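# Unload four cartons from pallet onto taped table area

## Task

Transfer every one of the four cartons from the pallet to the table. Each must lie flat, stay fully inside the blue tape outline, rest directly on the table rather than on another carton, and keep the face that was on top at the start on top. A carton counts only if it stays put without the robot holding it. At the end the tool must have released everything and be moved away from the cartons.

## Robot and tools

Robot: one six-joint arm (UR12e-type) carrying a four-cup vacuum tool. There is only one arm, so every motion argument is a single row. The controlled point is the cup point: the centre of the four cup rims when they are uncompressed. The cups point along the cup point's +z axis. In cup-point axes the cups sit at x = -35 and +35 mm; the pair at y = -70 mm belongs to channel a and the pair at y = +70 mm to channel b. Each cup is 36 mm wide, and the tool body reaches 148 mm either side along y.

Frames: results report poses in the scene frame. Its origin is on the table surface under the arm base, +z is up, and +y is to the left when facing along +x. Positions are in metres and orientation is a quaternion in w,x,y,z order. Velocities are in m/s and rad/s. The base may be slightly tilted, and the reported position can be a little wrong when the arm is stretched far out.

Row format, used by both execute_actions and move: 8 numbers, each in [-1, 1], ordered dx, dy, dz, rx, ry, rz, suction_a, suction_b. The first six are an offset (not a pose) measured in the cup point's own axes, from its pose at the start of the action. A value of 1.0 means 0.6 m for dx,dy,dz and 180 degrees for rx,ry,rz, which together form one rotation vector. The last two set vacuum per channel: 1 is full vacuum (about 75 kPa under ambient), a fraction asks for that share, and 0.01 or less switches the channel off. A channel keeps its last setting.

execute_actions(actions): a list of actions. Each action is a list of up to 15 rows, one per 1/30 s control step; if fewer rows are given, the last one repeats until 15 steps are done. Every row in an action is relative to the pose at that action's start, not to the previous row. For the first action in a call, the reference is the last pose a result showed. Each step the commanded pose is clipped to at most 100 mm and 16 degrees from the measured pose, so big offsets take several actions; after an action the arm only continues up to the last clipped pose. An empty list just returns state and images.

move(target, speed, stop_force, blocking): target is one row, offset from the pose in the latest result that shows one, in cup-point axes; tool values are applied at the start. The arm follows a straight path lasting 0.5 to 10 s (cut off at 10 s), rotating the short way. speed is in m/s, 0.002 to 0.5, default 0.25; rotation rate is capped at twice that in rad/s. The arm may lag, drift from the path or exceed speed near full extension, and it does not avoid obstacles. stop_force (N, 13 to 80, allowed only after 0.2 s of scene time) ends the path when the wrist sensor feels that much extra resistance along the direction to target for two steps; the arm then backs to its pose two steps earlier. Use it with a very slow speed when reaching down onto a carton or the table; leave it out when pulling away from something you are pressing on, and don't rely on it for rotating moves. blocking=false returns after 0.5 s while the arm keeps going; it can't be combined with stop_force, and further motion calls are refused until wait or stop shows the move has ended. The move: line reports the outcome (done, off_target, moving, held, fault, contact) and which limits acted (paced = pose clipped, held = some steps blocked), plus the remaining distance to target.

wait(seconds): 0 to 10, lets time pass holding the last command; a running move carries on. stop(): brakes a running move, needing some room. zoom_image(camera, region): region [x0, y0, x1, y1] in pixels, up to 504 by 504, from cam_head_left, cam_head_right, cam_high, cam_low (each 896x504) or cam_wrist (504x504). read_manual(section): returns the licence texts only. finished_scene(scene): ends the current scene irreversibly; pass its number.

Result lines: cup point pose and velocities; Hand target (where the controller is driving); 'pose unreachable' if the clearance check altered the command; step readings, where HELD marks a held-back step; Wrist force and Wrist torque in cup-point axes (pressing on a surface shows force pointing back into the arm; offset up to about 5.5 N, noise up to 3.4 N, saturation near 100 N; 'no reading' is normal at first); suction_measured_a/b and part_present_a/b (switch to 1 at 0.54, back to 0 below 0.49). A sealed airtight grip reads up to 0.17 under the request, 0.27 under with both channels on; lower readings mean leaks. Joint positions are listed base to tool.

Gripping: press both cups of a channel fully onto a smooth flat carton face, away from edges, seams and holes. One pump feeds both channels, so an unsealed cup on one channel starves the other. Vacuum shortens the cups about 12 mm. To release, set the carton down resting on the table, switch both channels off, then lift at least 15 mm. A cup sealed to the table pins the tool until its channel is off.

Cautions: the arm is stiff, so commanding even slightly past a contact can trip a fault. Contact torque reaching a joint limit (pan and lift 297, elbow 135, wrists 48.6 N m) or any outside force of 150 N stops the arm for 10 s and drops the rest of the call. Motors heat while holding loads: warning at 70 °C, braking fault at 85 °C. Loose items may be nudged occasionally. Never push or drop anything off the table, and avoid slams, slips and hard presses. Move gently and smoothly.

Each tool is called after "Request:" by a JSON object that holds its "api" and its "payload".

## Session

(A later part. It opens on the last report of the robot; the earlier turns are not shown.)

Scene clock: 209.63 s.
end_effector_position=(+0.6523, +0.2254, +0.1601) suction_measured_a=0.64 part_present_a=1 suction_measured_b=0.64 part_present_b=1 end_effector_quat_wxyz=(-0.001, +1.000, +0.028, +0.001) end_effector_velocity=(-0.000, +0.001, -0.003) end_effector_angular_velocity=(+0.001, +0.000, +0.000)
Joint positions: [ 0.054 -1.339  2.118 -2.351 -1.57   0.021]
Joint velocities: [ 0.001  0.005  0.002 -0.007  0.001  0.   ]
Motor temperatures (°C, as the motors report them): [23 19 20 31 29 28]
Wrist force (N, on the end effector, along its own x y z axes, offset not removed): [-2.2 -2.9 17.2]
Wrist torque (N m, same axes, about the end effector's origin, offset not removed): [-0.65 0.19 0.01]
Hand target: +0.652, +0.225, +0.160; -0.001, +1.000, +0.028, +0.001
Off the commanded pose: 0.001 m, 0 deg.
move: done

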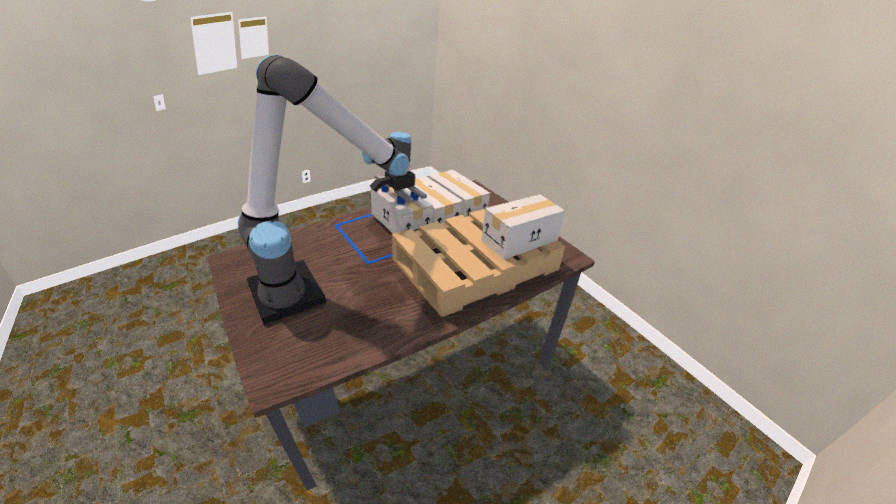

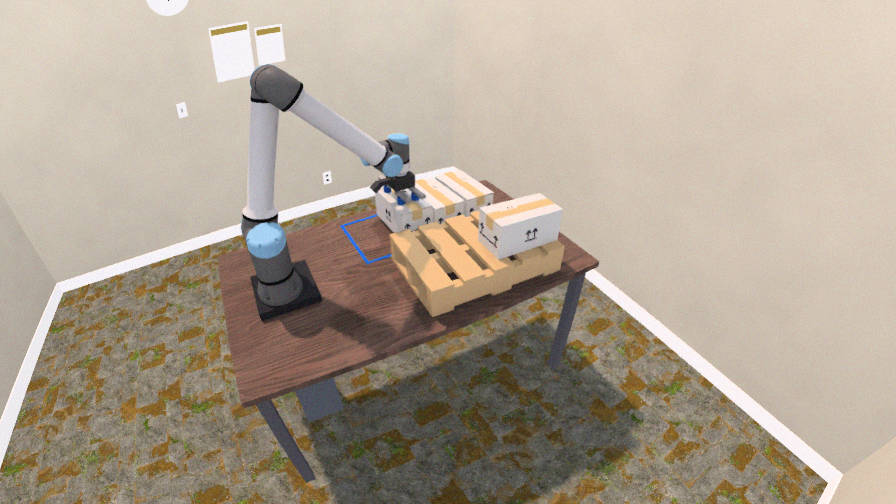

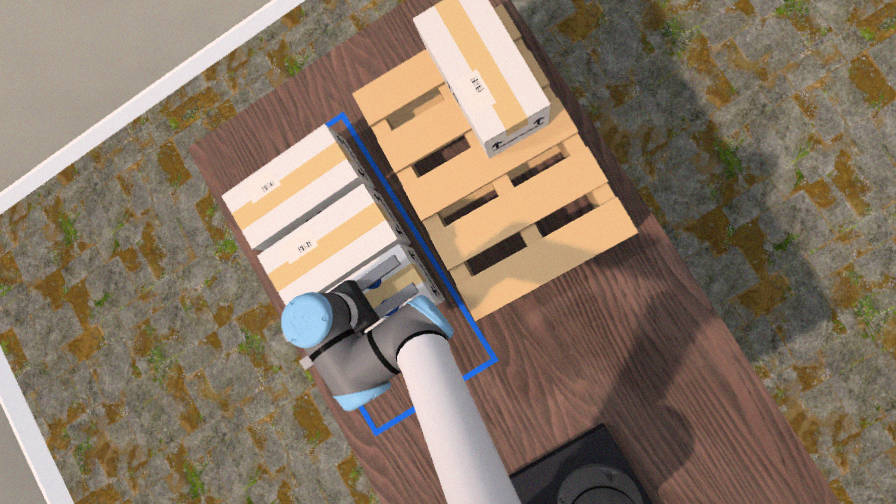

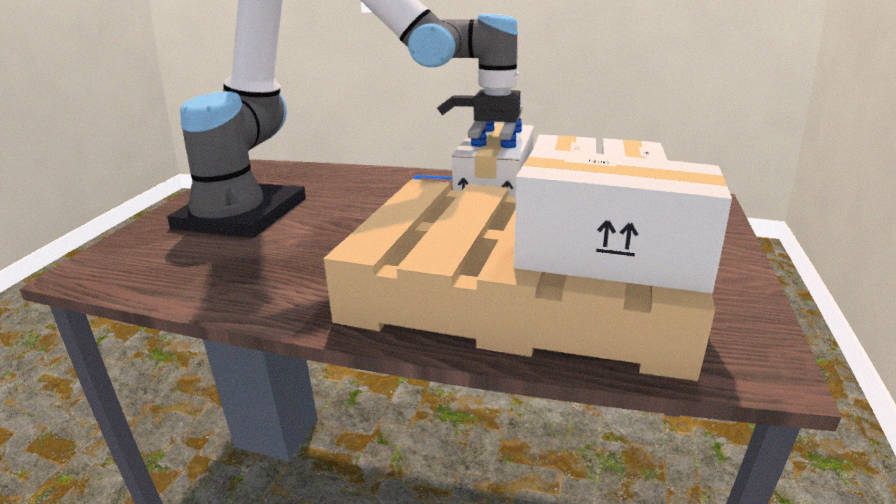

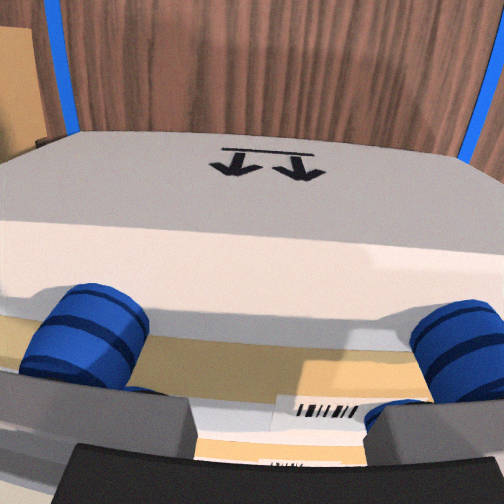

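Request:
{"api": "move", "payload": {"target": [0,-0.0035,0.0355,0,0,0,1,1], "speed": 0.035}}

Request:
{"api": "execute_actions", "payload": {"actions": [[[0,0,0,0,0,0,0,0]]]}}

Request:
{"api": "move", "payload": {"target": [0,0,-0.18,0,0,0,0,0], "speed": 0.4}}

Request:
{"api": "move", "payload": {"target": [0.412,0.8675,-0.107,0,0,-0.479,0,0], "speed": 0.5}}

Scene clock: 221.17 s.
end_effector_position=(+0.6522, +0.2275, +0.1391) suction_measured_a=0.64 part_present_a=1 suction_measured_b=0.64 part_present_b=1 end_effector_quat_wxyz=(-0.001, +1.000, +0.028, +0.001) end_effector_velocity=(-0.000, +0.001, -0.003) end_effector_angular_velocity=(-0.001, +0.000, +0.001)
Joint positions: [ 0.057 -1.309  2.13  -2.393 -1.57   0.024]
Joint velocities: [ 0.001  0.004  0.001 -0.005 -0.001  0.   ]
Motor temperatures (°C, as the motors report them): [23 19 20 31 29 28]
Wrist force (N, on the end effector, along its own x y z axes, offset not removed): [-1.2 -0.4 17.8]
Wrist torque (N m, same axes, about the end effector's origin, offset not removed): [-0.24 0.12 0.13]
Hand target: +0.652, +0.228, +0.139; -0.001, +1.000, +0.028, +0.001
Off the commanded pose: 0.000 m, 0 deg.
move: done

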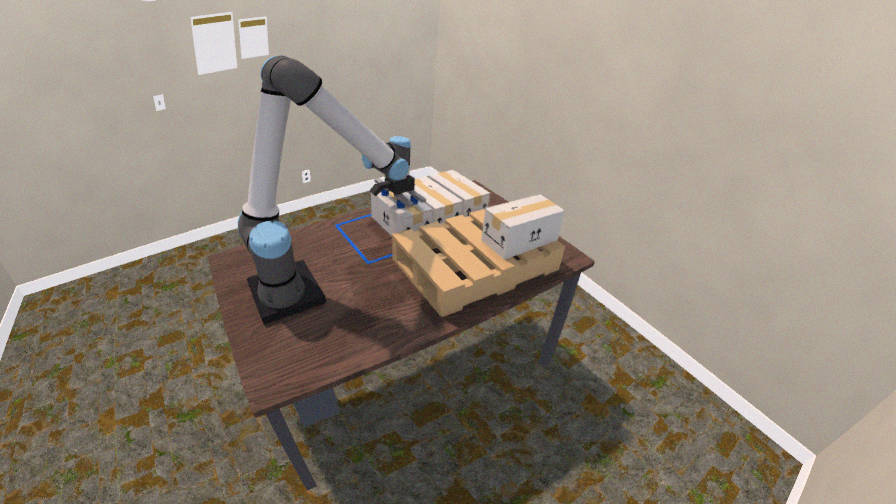

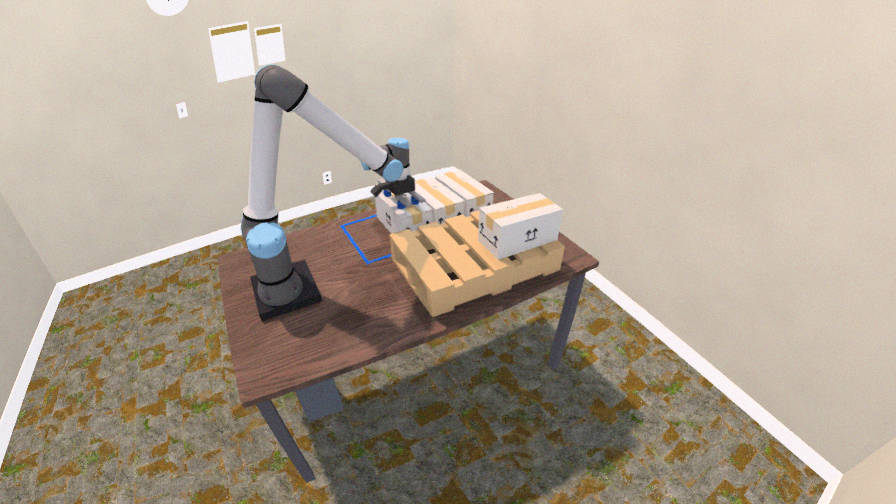

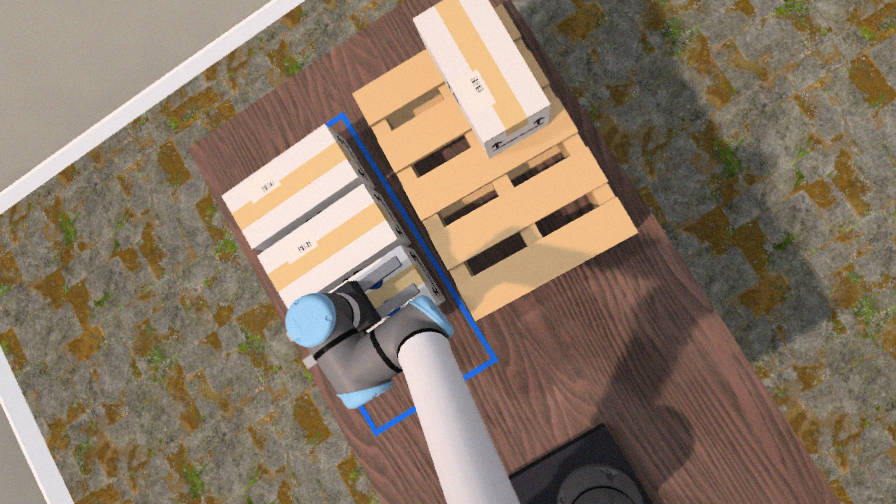

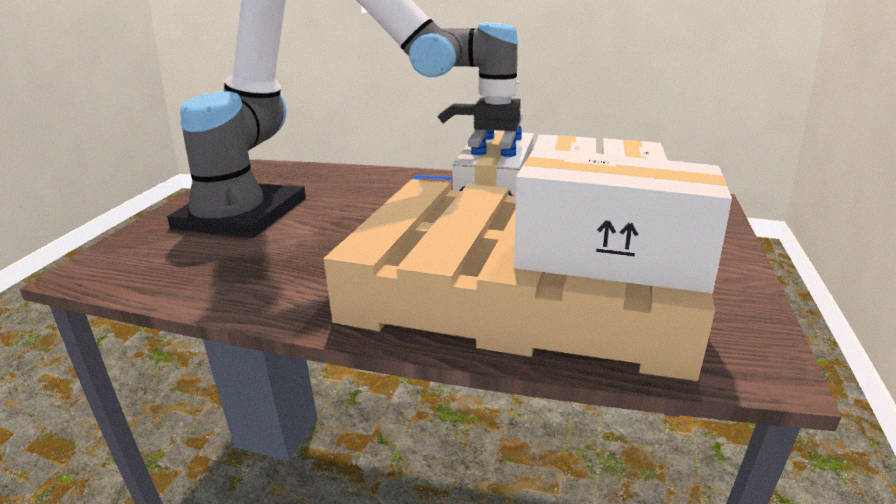

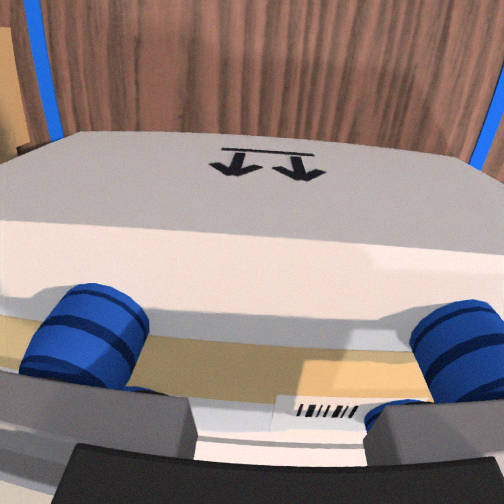

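Scene clock: 221.67 s.
end_effector_position=(+0.6522, +0.2275, +0.1392) suction_measured_a=0.01 part_present_a=0 suction_measured_b=0.01 part_present_b=0 end_effector_quat_wxyz=(-0.001, +1.000, +0.028, +0.001) end_effector_velocity=(-0.001, +0.000, -0.000) end_effector_angular_velocity=(-0.000, +0.001, +0.001)
Joint positions: [ 0.057 -1.309  2.13  -2.393 -1.57   0.024]
Joint velocities: [ 0.001 -0.     0.001  0.    -0.    -0.   ]
Motor temperatures (°C, as the motors report them): [23 19 20 31 29 28]
Wrist force (N, on the end effector, along its own x y z axes, offset not removed): [-8.5 -0.5 -43.4]
Wrist torque (N m, same axes, about the end effector's origin, offset not removed): [0.03 0.34 -0.07]
Hand target: +0.652, +0.227, +0.139; -0.001, +1.000, +0.028, +0.001
Off the commanded pose: 0.000 m, 0 deg.
Step readings (end_effector_position):
0: (+0.6522, +0.2275, +0.1391)
1: (+0.6522, +0.2275, +0.1391)
2: (+0.6522, +0.2275, +0.1391)
4: (+0.6523, +0.2275, +0.1391)
8: (+0.6523, +0.2275, +0.1392)
15: end_effector_position above

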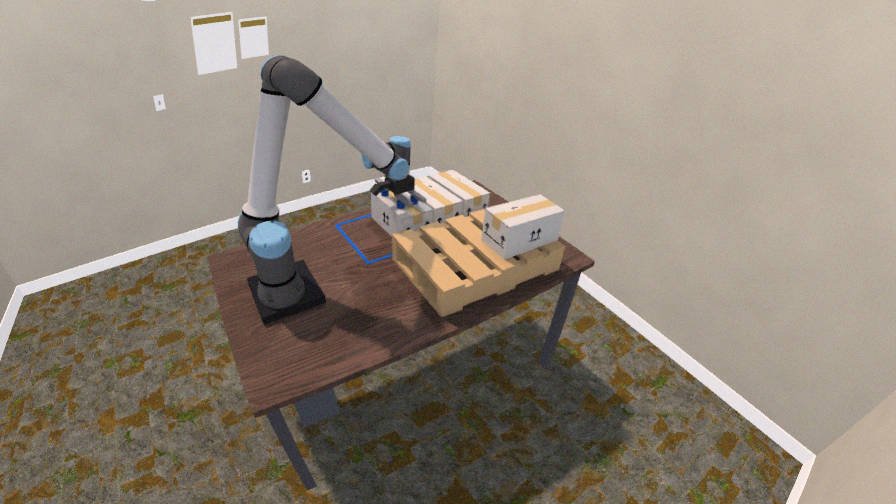

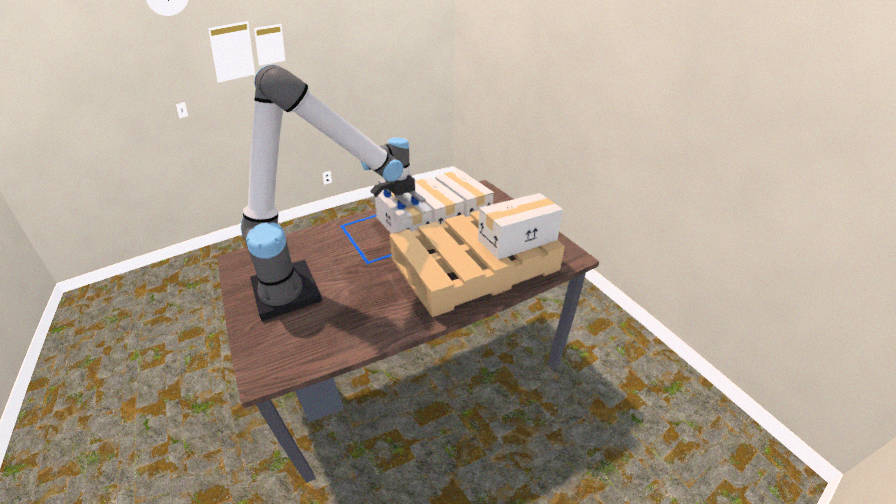

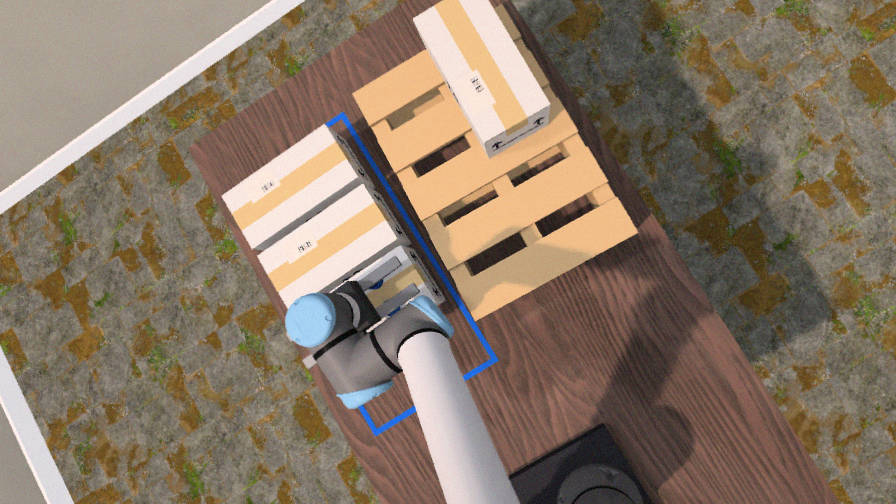

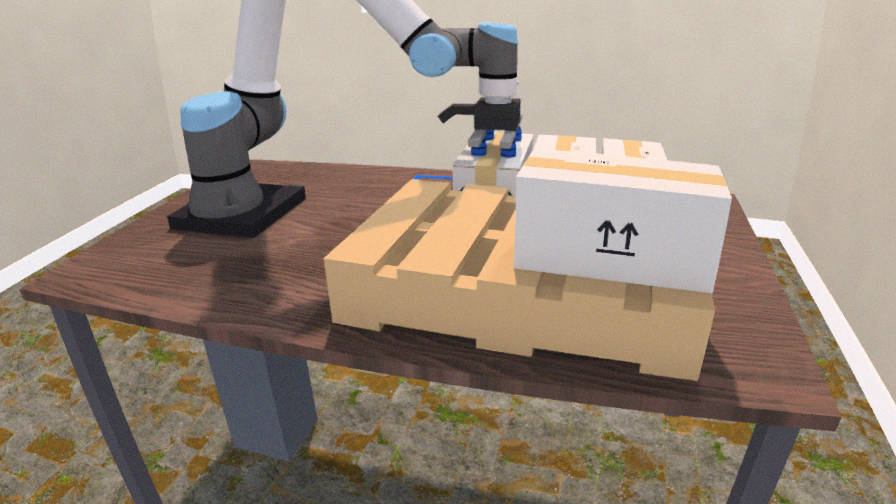

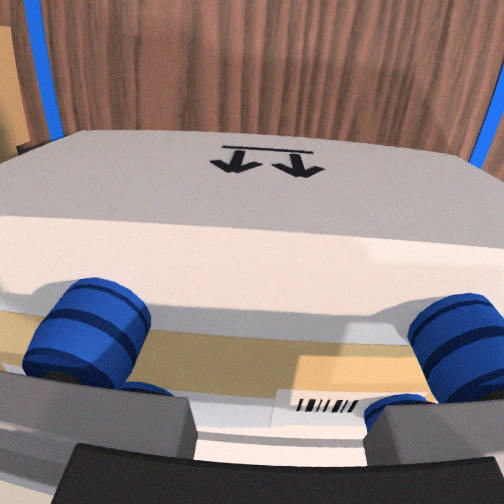

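Scene clock: 222.73 s.
end_effector_position=(+0.6521, +0.2274, +0.2467) suction_measured_a=0.01 part_present_a=0 suction_measured_b=0.01 part_present_b=0 end_effector_quat_wxyz=(-0.001, +1.000, +0.028, +0.001) end_effector_velocity=(+0.001, -0.001, +0.004) end_effector_angular_velocity=(-0.001, -0.001, -0.001)
Joint positions: [ 0.057 -1.442  2.049 -2.18  -1.57   0.024]
Joint velocities: [-0.001 -0.004 -0.004  0.006 -0.001 -0.   ]
Motor temperatures (°C, as the motors report them): [23 19 20 31 29 28]
Wrist force (N, on the end effector, along its own x y z axes, offset not removed): [-0.8 -2.2 -1.2]
Wrist torque (N m, same axes, about the end effector's origin, offset not removed): [-0.37 -0.01 -0.02]
Hand target: +0.652, +0.227, +0.247; -0.001, +1.000, +0.028, +0.001
Off the commanded pose: 0.000 m, 0 deg.
move: done

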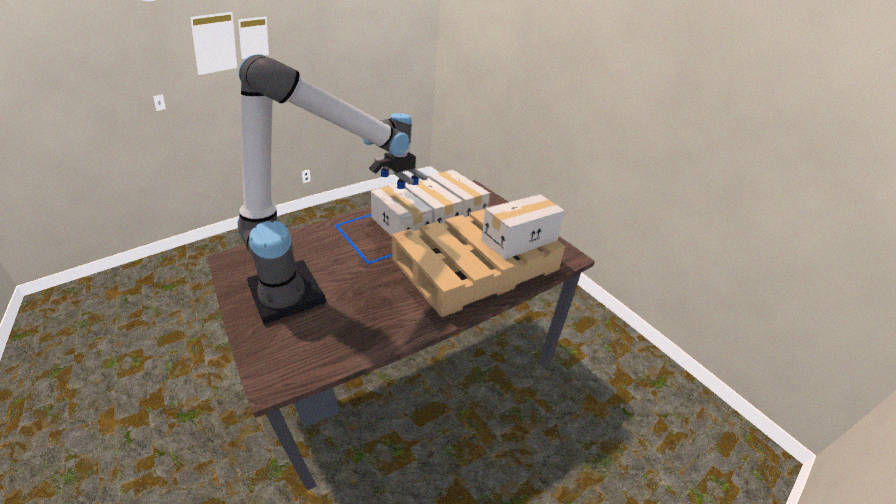

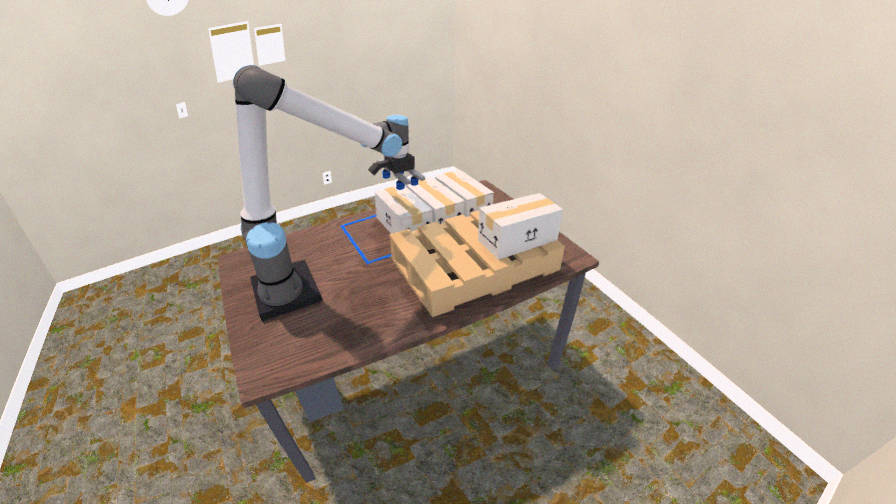

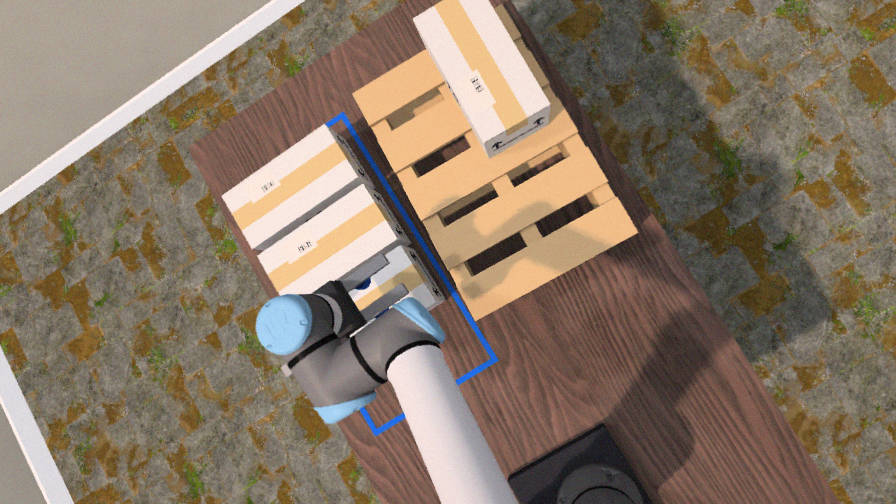

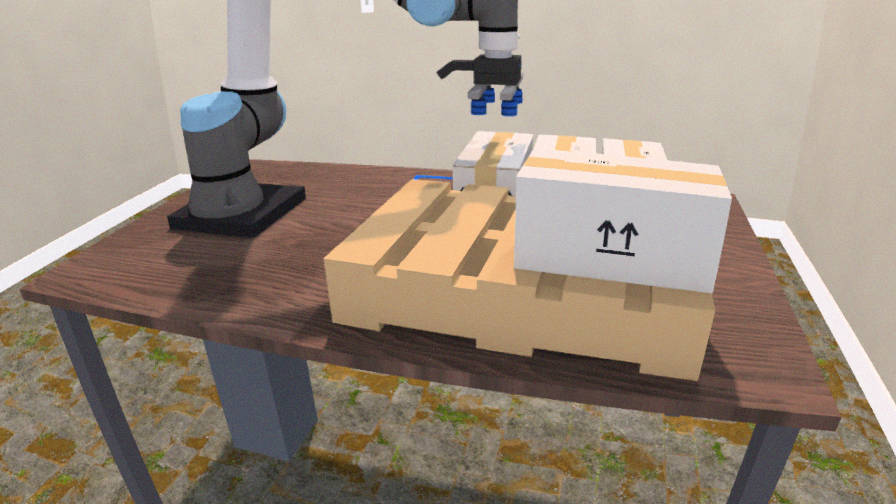

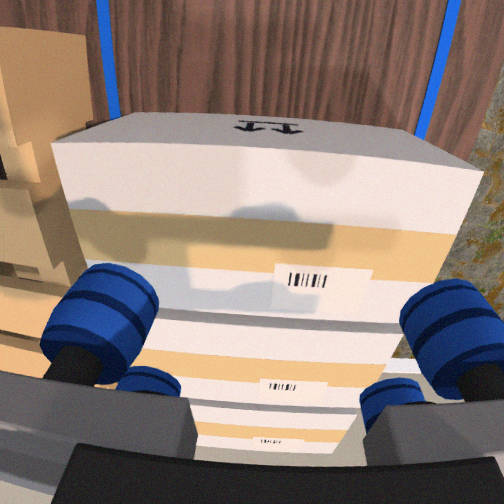

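Scene clock: 225.07 s.
end_effector_position=(+0.9283, -0.2778, +0.3108) suction_measured_a=0.01 part_present_a=0 suction_measured_b=0.01 part_present_b=0 end_effector_quat_wxyz=(+0.001, +0.711, +0.703, +0.001) end_effector_velocity=(+0.001, -0.003, -0.001) end_effector_angular_velocity=(+0.002, +0.004, +0.007)
Joint positions: [-0.495 -1.07   1.411 -1.914 -1.57  -2.032]
Joint velocities: [-0.003  0.005 -0.007  0.007  0.    -0.01 ]
Motor temperatures (°C, as the motors report them): [23 19 20 31 29 28]
Wrist force (N, on the end effector, along its own x y z axes, offset not removed): [-0.8 -3.1 -2.0]
Wrist torque (N m, same axes, about the end effector's origin, offset not removed): [-0.49 -0.08 0.11]
Hand target: +0.929, -0.278, +0.311; +0.000, +0.710, +0.704, +0.001
Off the commanded pose: 0.000 m, 0 deg.
move: done

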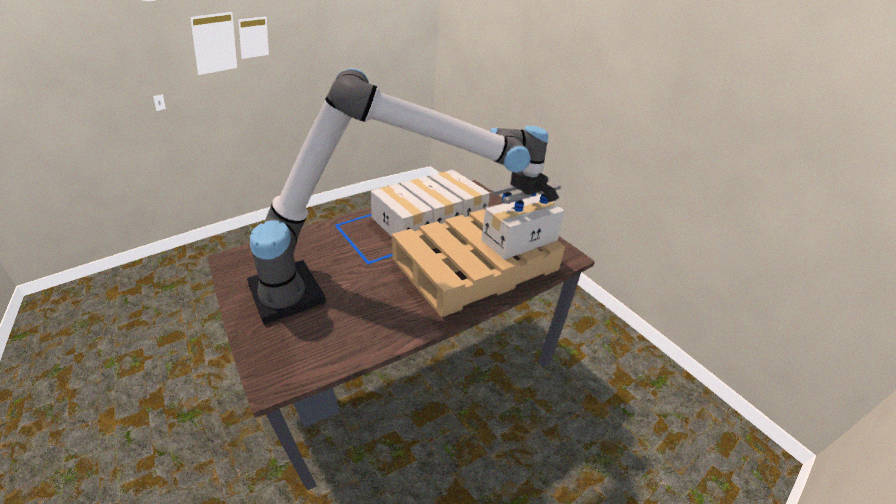

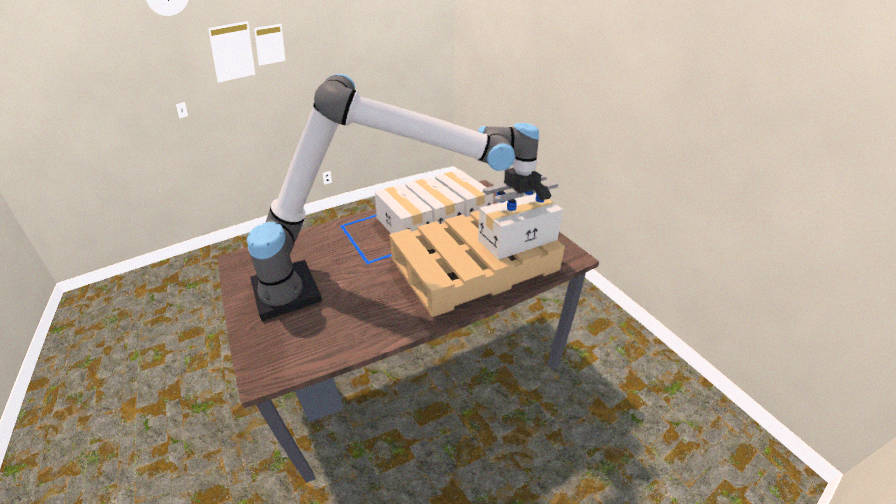

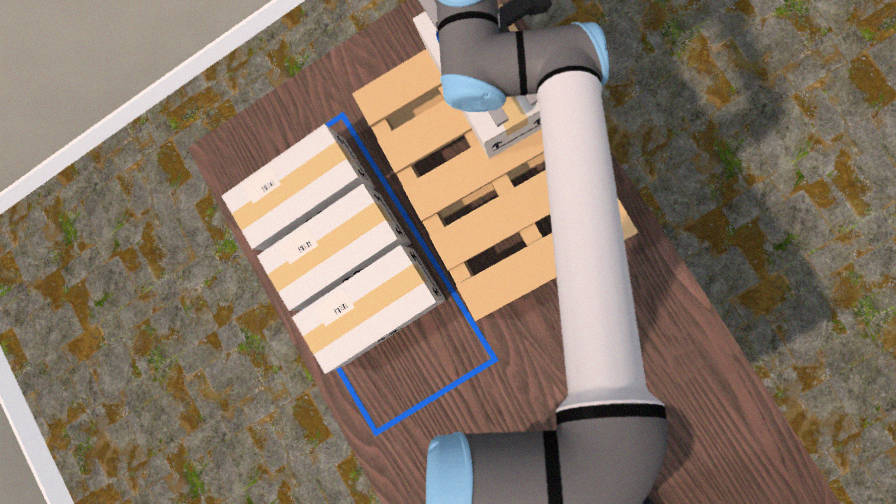

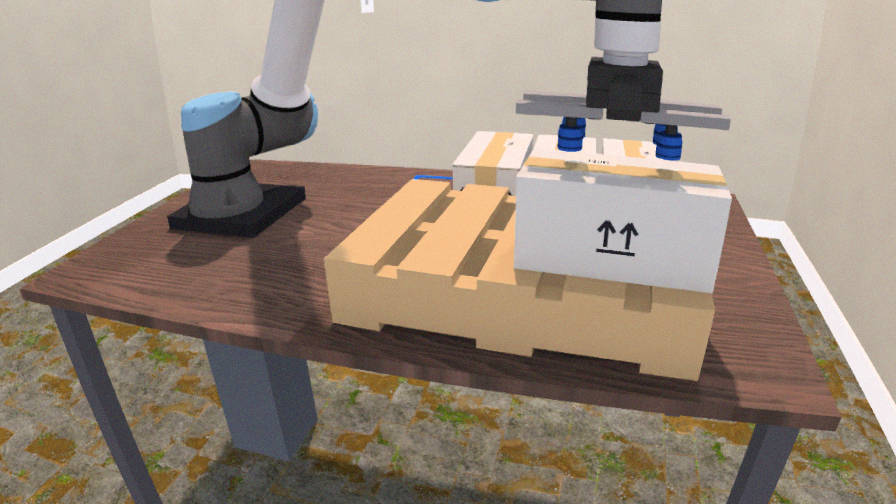

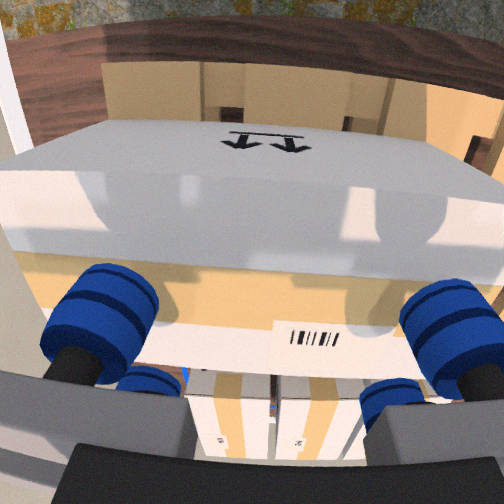

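Request:
{"api": "move", "payload": {"target": [0,0,0.072,0,0,0,1,1], "speed": 0.07}}

Request:
{"api": "execute_actions", "payload": {"actions": [[[0,0,0,0,0,0,1,1]]]}}

Scene clock: 234.43 s.
end_effector_position=(+0.9283, -0.2777, +0.2678) suction_measured_a=0.36 part_present_a=0 suction_measured_b=0.36 part_present_b=0 end_effector_quat_wxyz=(+0.001, +0.711, +0.703, +0.001) end_effector_velocity=(-0.000, -0.001, -0.003) end_effector_angular_velocity=(+0.000, +0.001, -0.001)
Joint positions: [-0.495 -1.044  1.451 -1.98  -1.57  -2.032]
Joint velocities: [-0.001  0.002  0.003 -0.004 -0.     0.   ]
Motor temperatures (°C, as the motors report them): [23 19 21 31 29 28]
Wrist force (N, on the end effector, along its own x y z axes, offset not removed): [-0.9 -0.9 19.8]
Wrist torque (N m, same axes, about the end effector's origin, offset not removed): [-0.52 0.00 0.06]
Hand target: +0.928, -0.278, +0.268; +0.001, +0.711, +0.703, +0.001
Off the commanded pose: 0.000 m, 0 deg.
move: done

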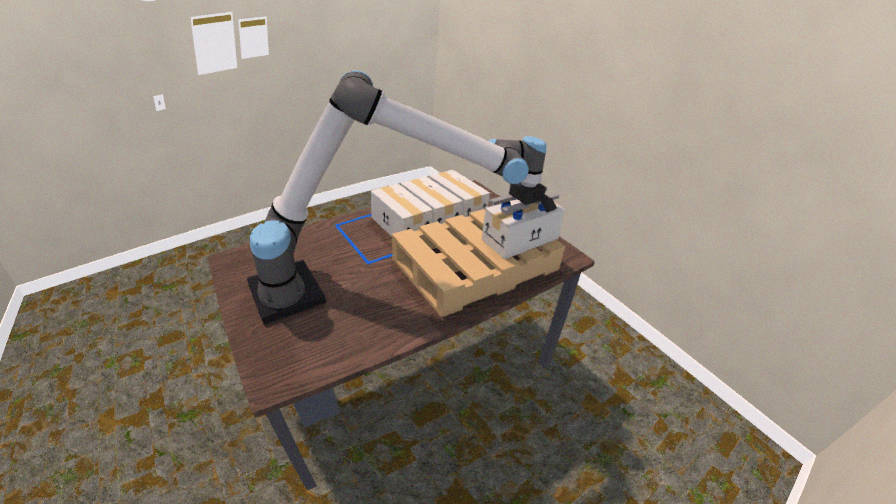

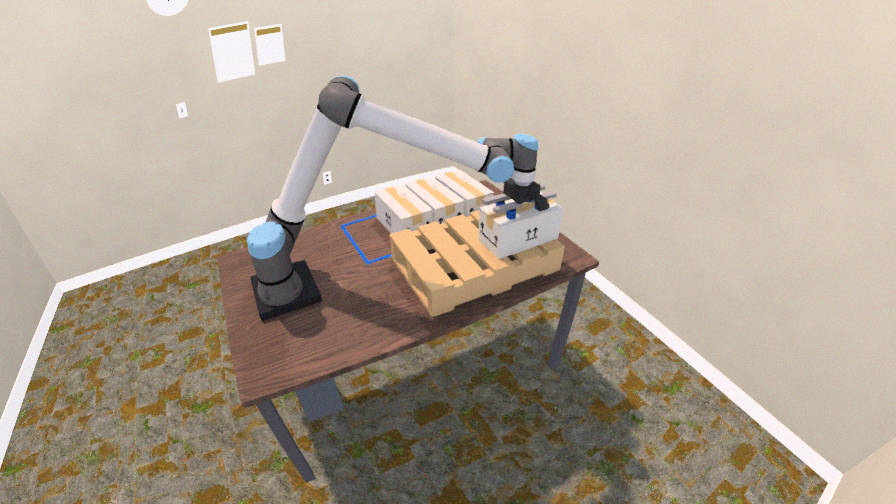

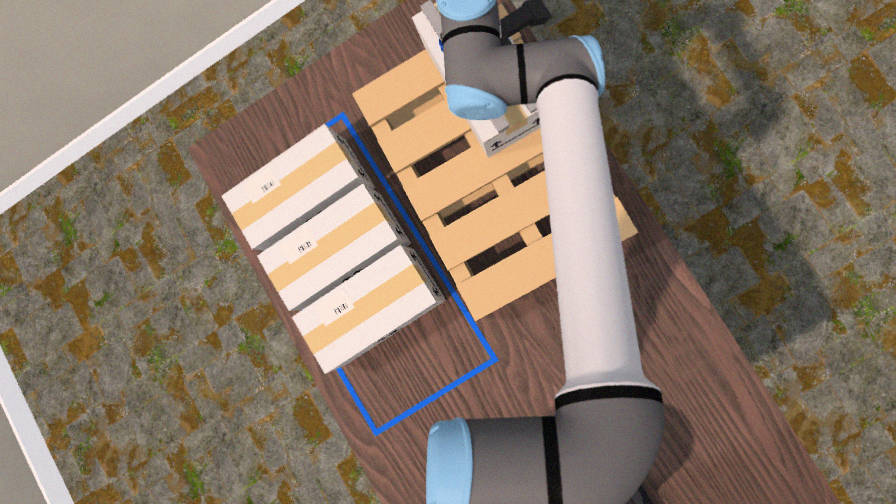

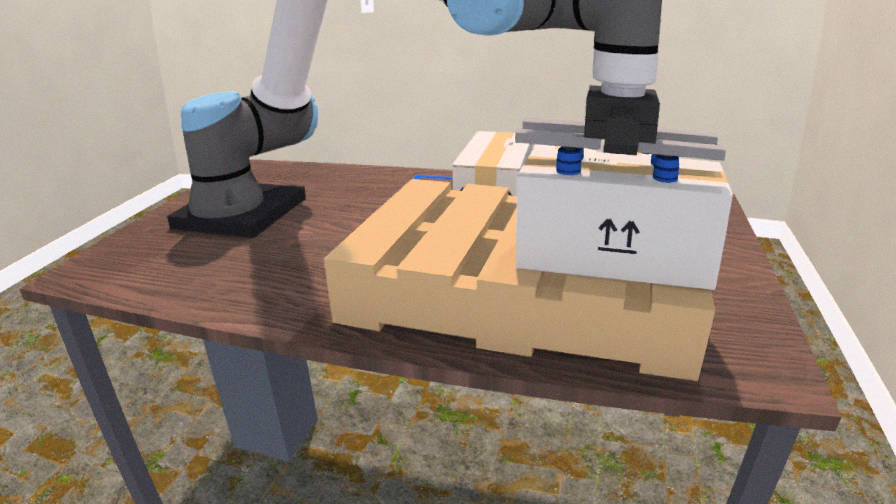

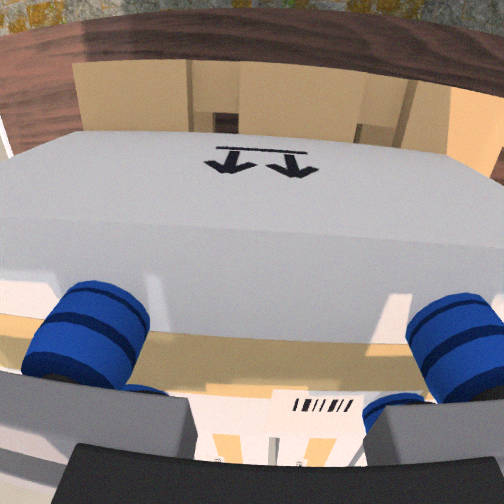

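Scene clock: 234.93 s.
end_effector_position=(+0.9283, -0.2777, +0.2678) suction_measured_a=0.60 part_present_a=1 suction_measured_b=0.60 part_present_b=1 end_effector_quat_wxyz=(+0.000, +0.711, +0.703, +0.001) end_effector_velocity=(+0.000, -0.000, +0.001) end_effector_angular_velocity=(+0.000, -0.001, -0.000)
Joint positions: [-0.495 -1.044  1.452 -1.98  -1.57  -2.032]
Joint velocities: [-0.    -0.001 -0.     0.     0.    -0.   ]
Motor temperatures (°C, as the motors report them): [23 19 21 31 29 28]
Wrist force (N, on the end effector, along its own x y z axes, offset not removed): [-0.9 -1.6 20.0]
Wrist torque (N m, same axes, about the end effector's origin, offset not removed): [-0.59 0.16 0.03]
Hand target: +0.928, -0.278, +0.268; +0.001, +0.711, +0.703, +0.001
Off the commanded pose: 0.000 m, 0 deg.
Step readings (end_effector_position):
0: (+0.9283, -0.2777, +0.2678)
1: (+0.9283, -0.2777, +0.2678)
2: (+0.9283, -0.2777, +0.2678)
4: (+0.9283, -0.2777, +0.2678)
8: (+0.9283, -0.2777, +0.2678)
15: end_effector_position above

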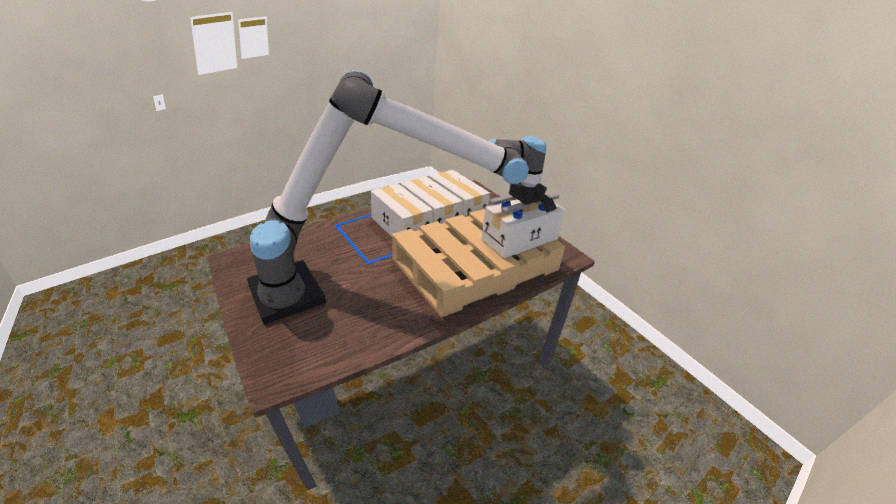

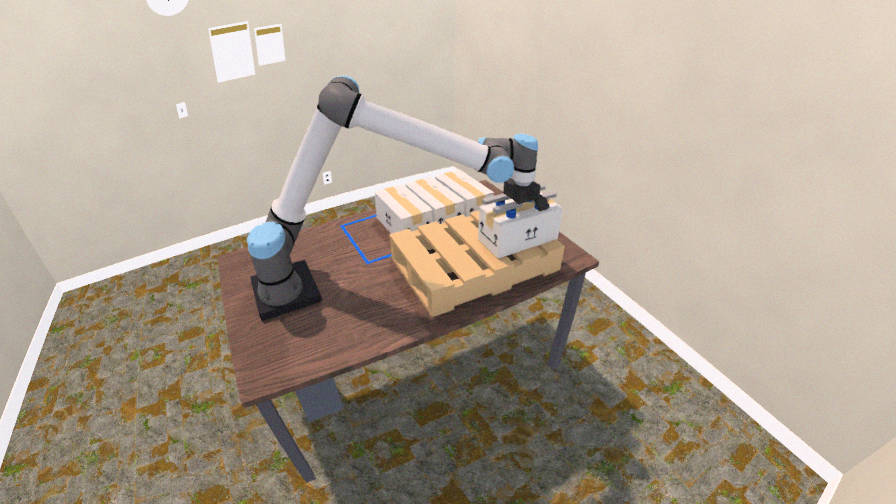

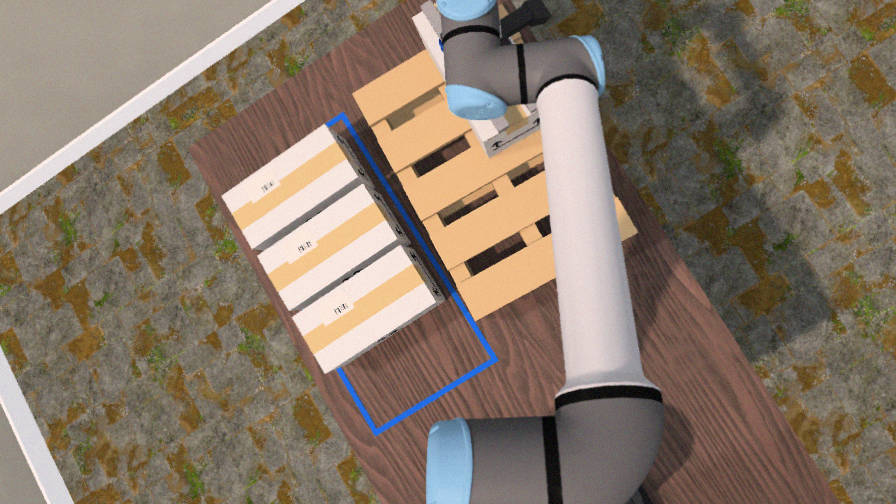

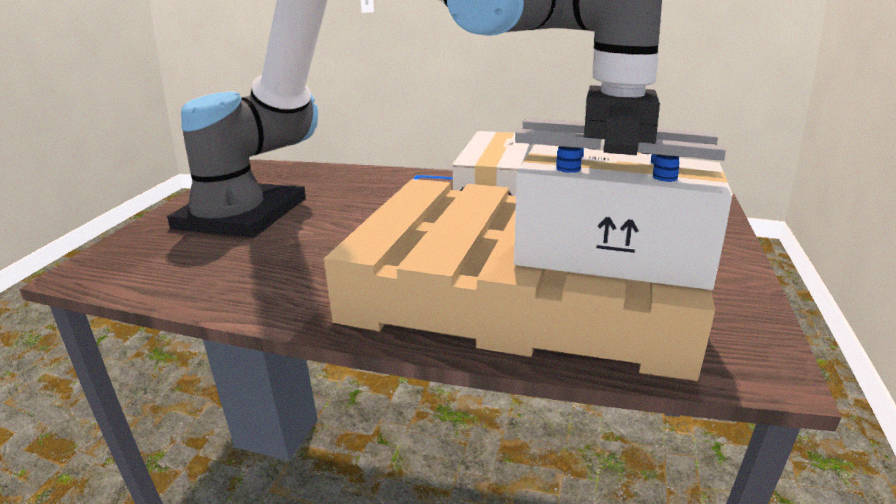

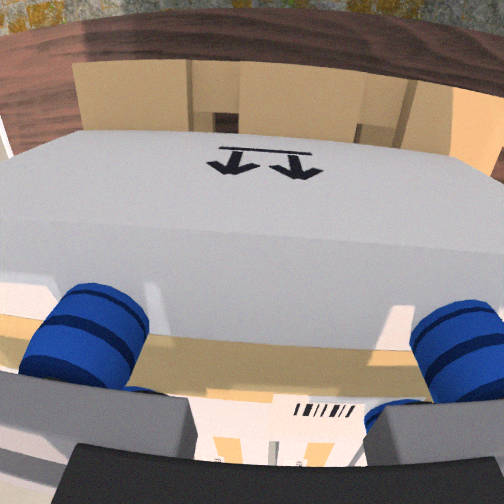

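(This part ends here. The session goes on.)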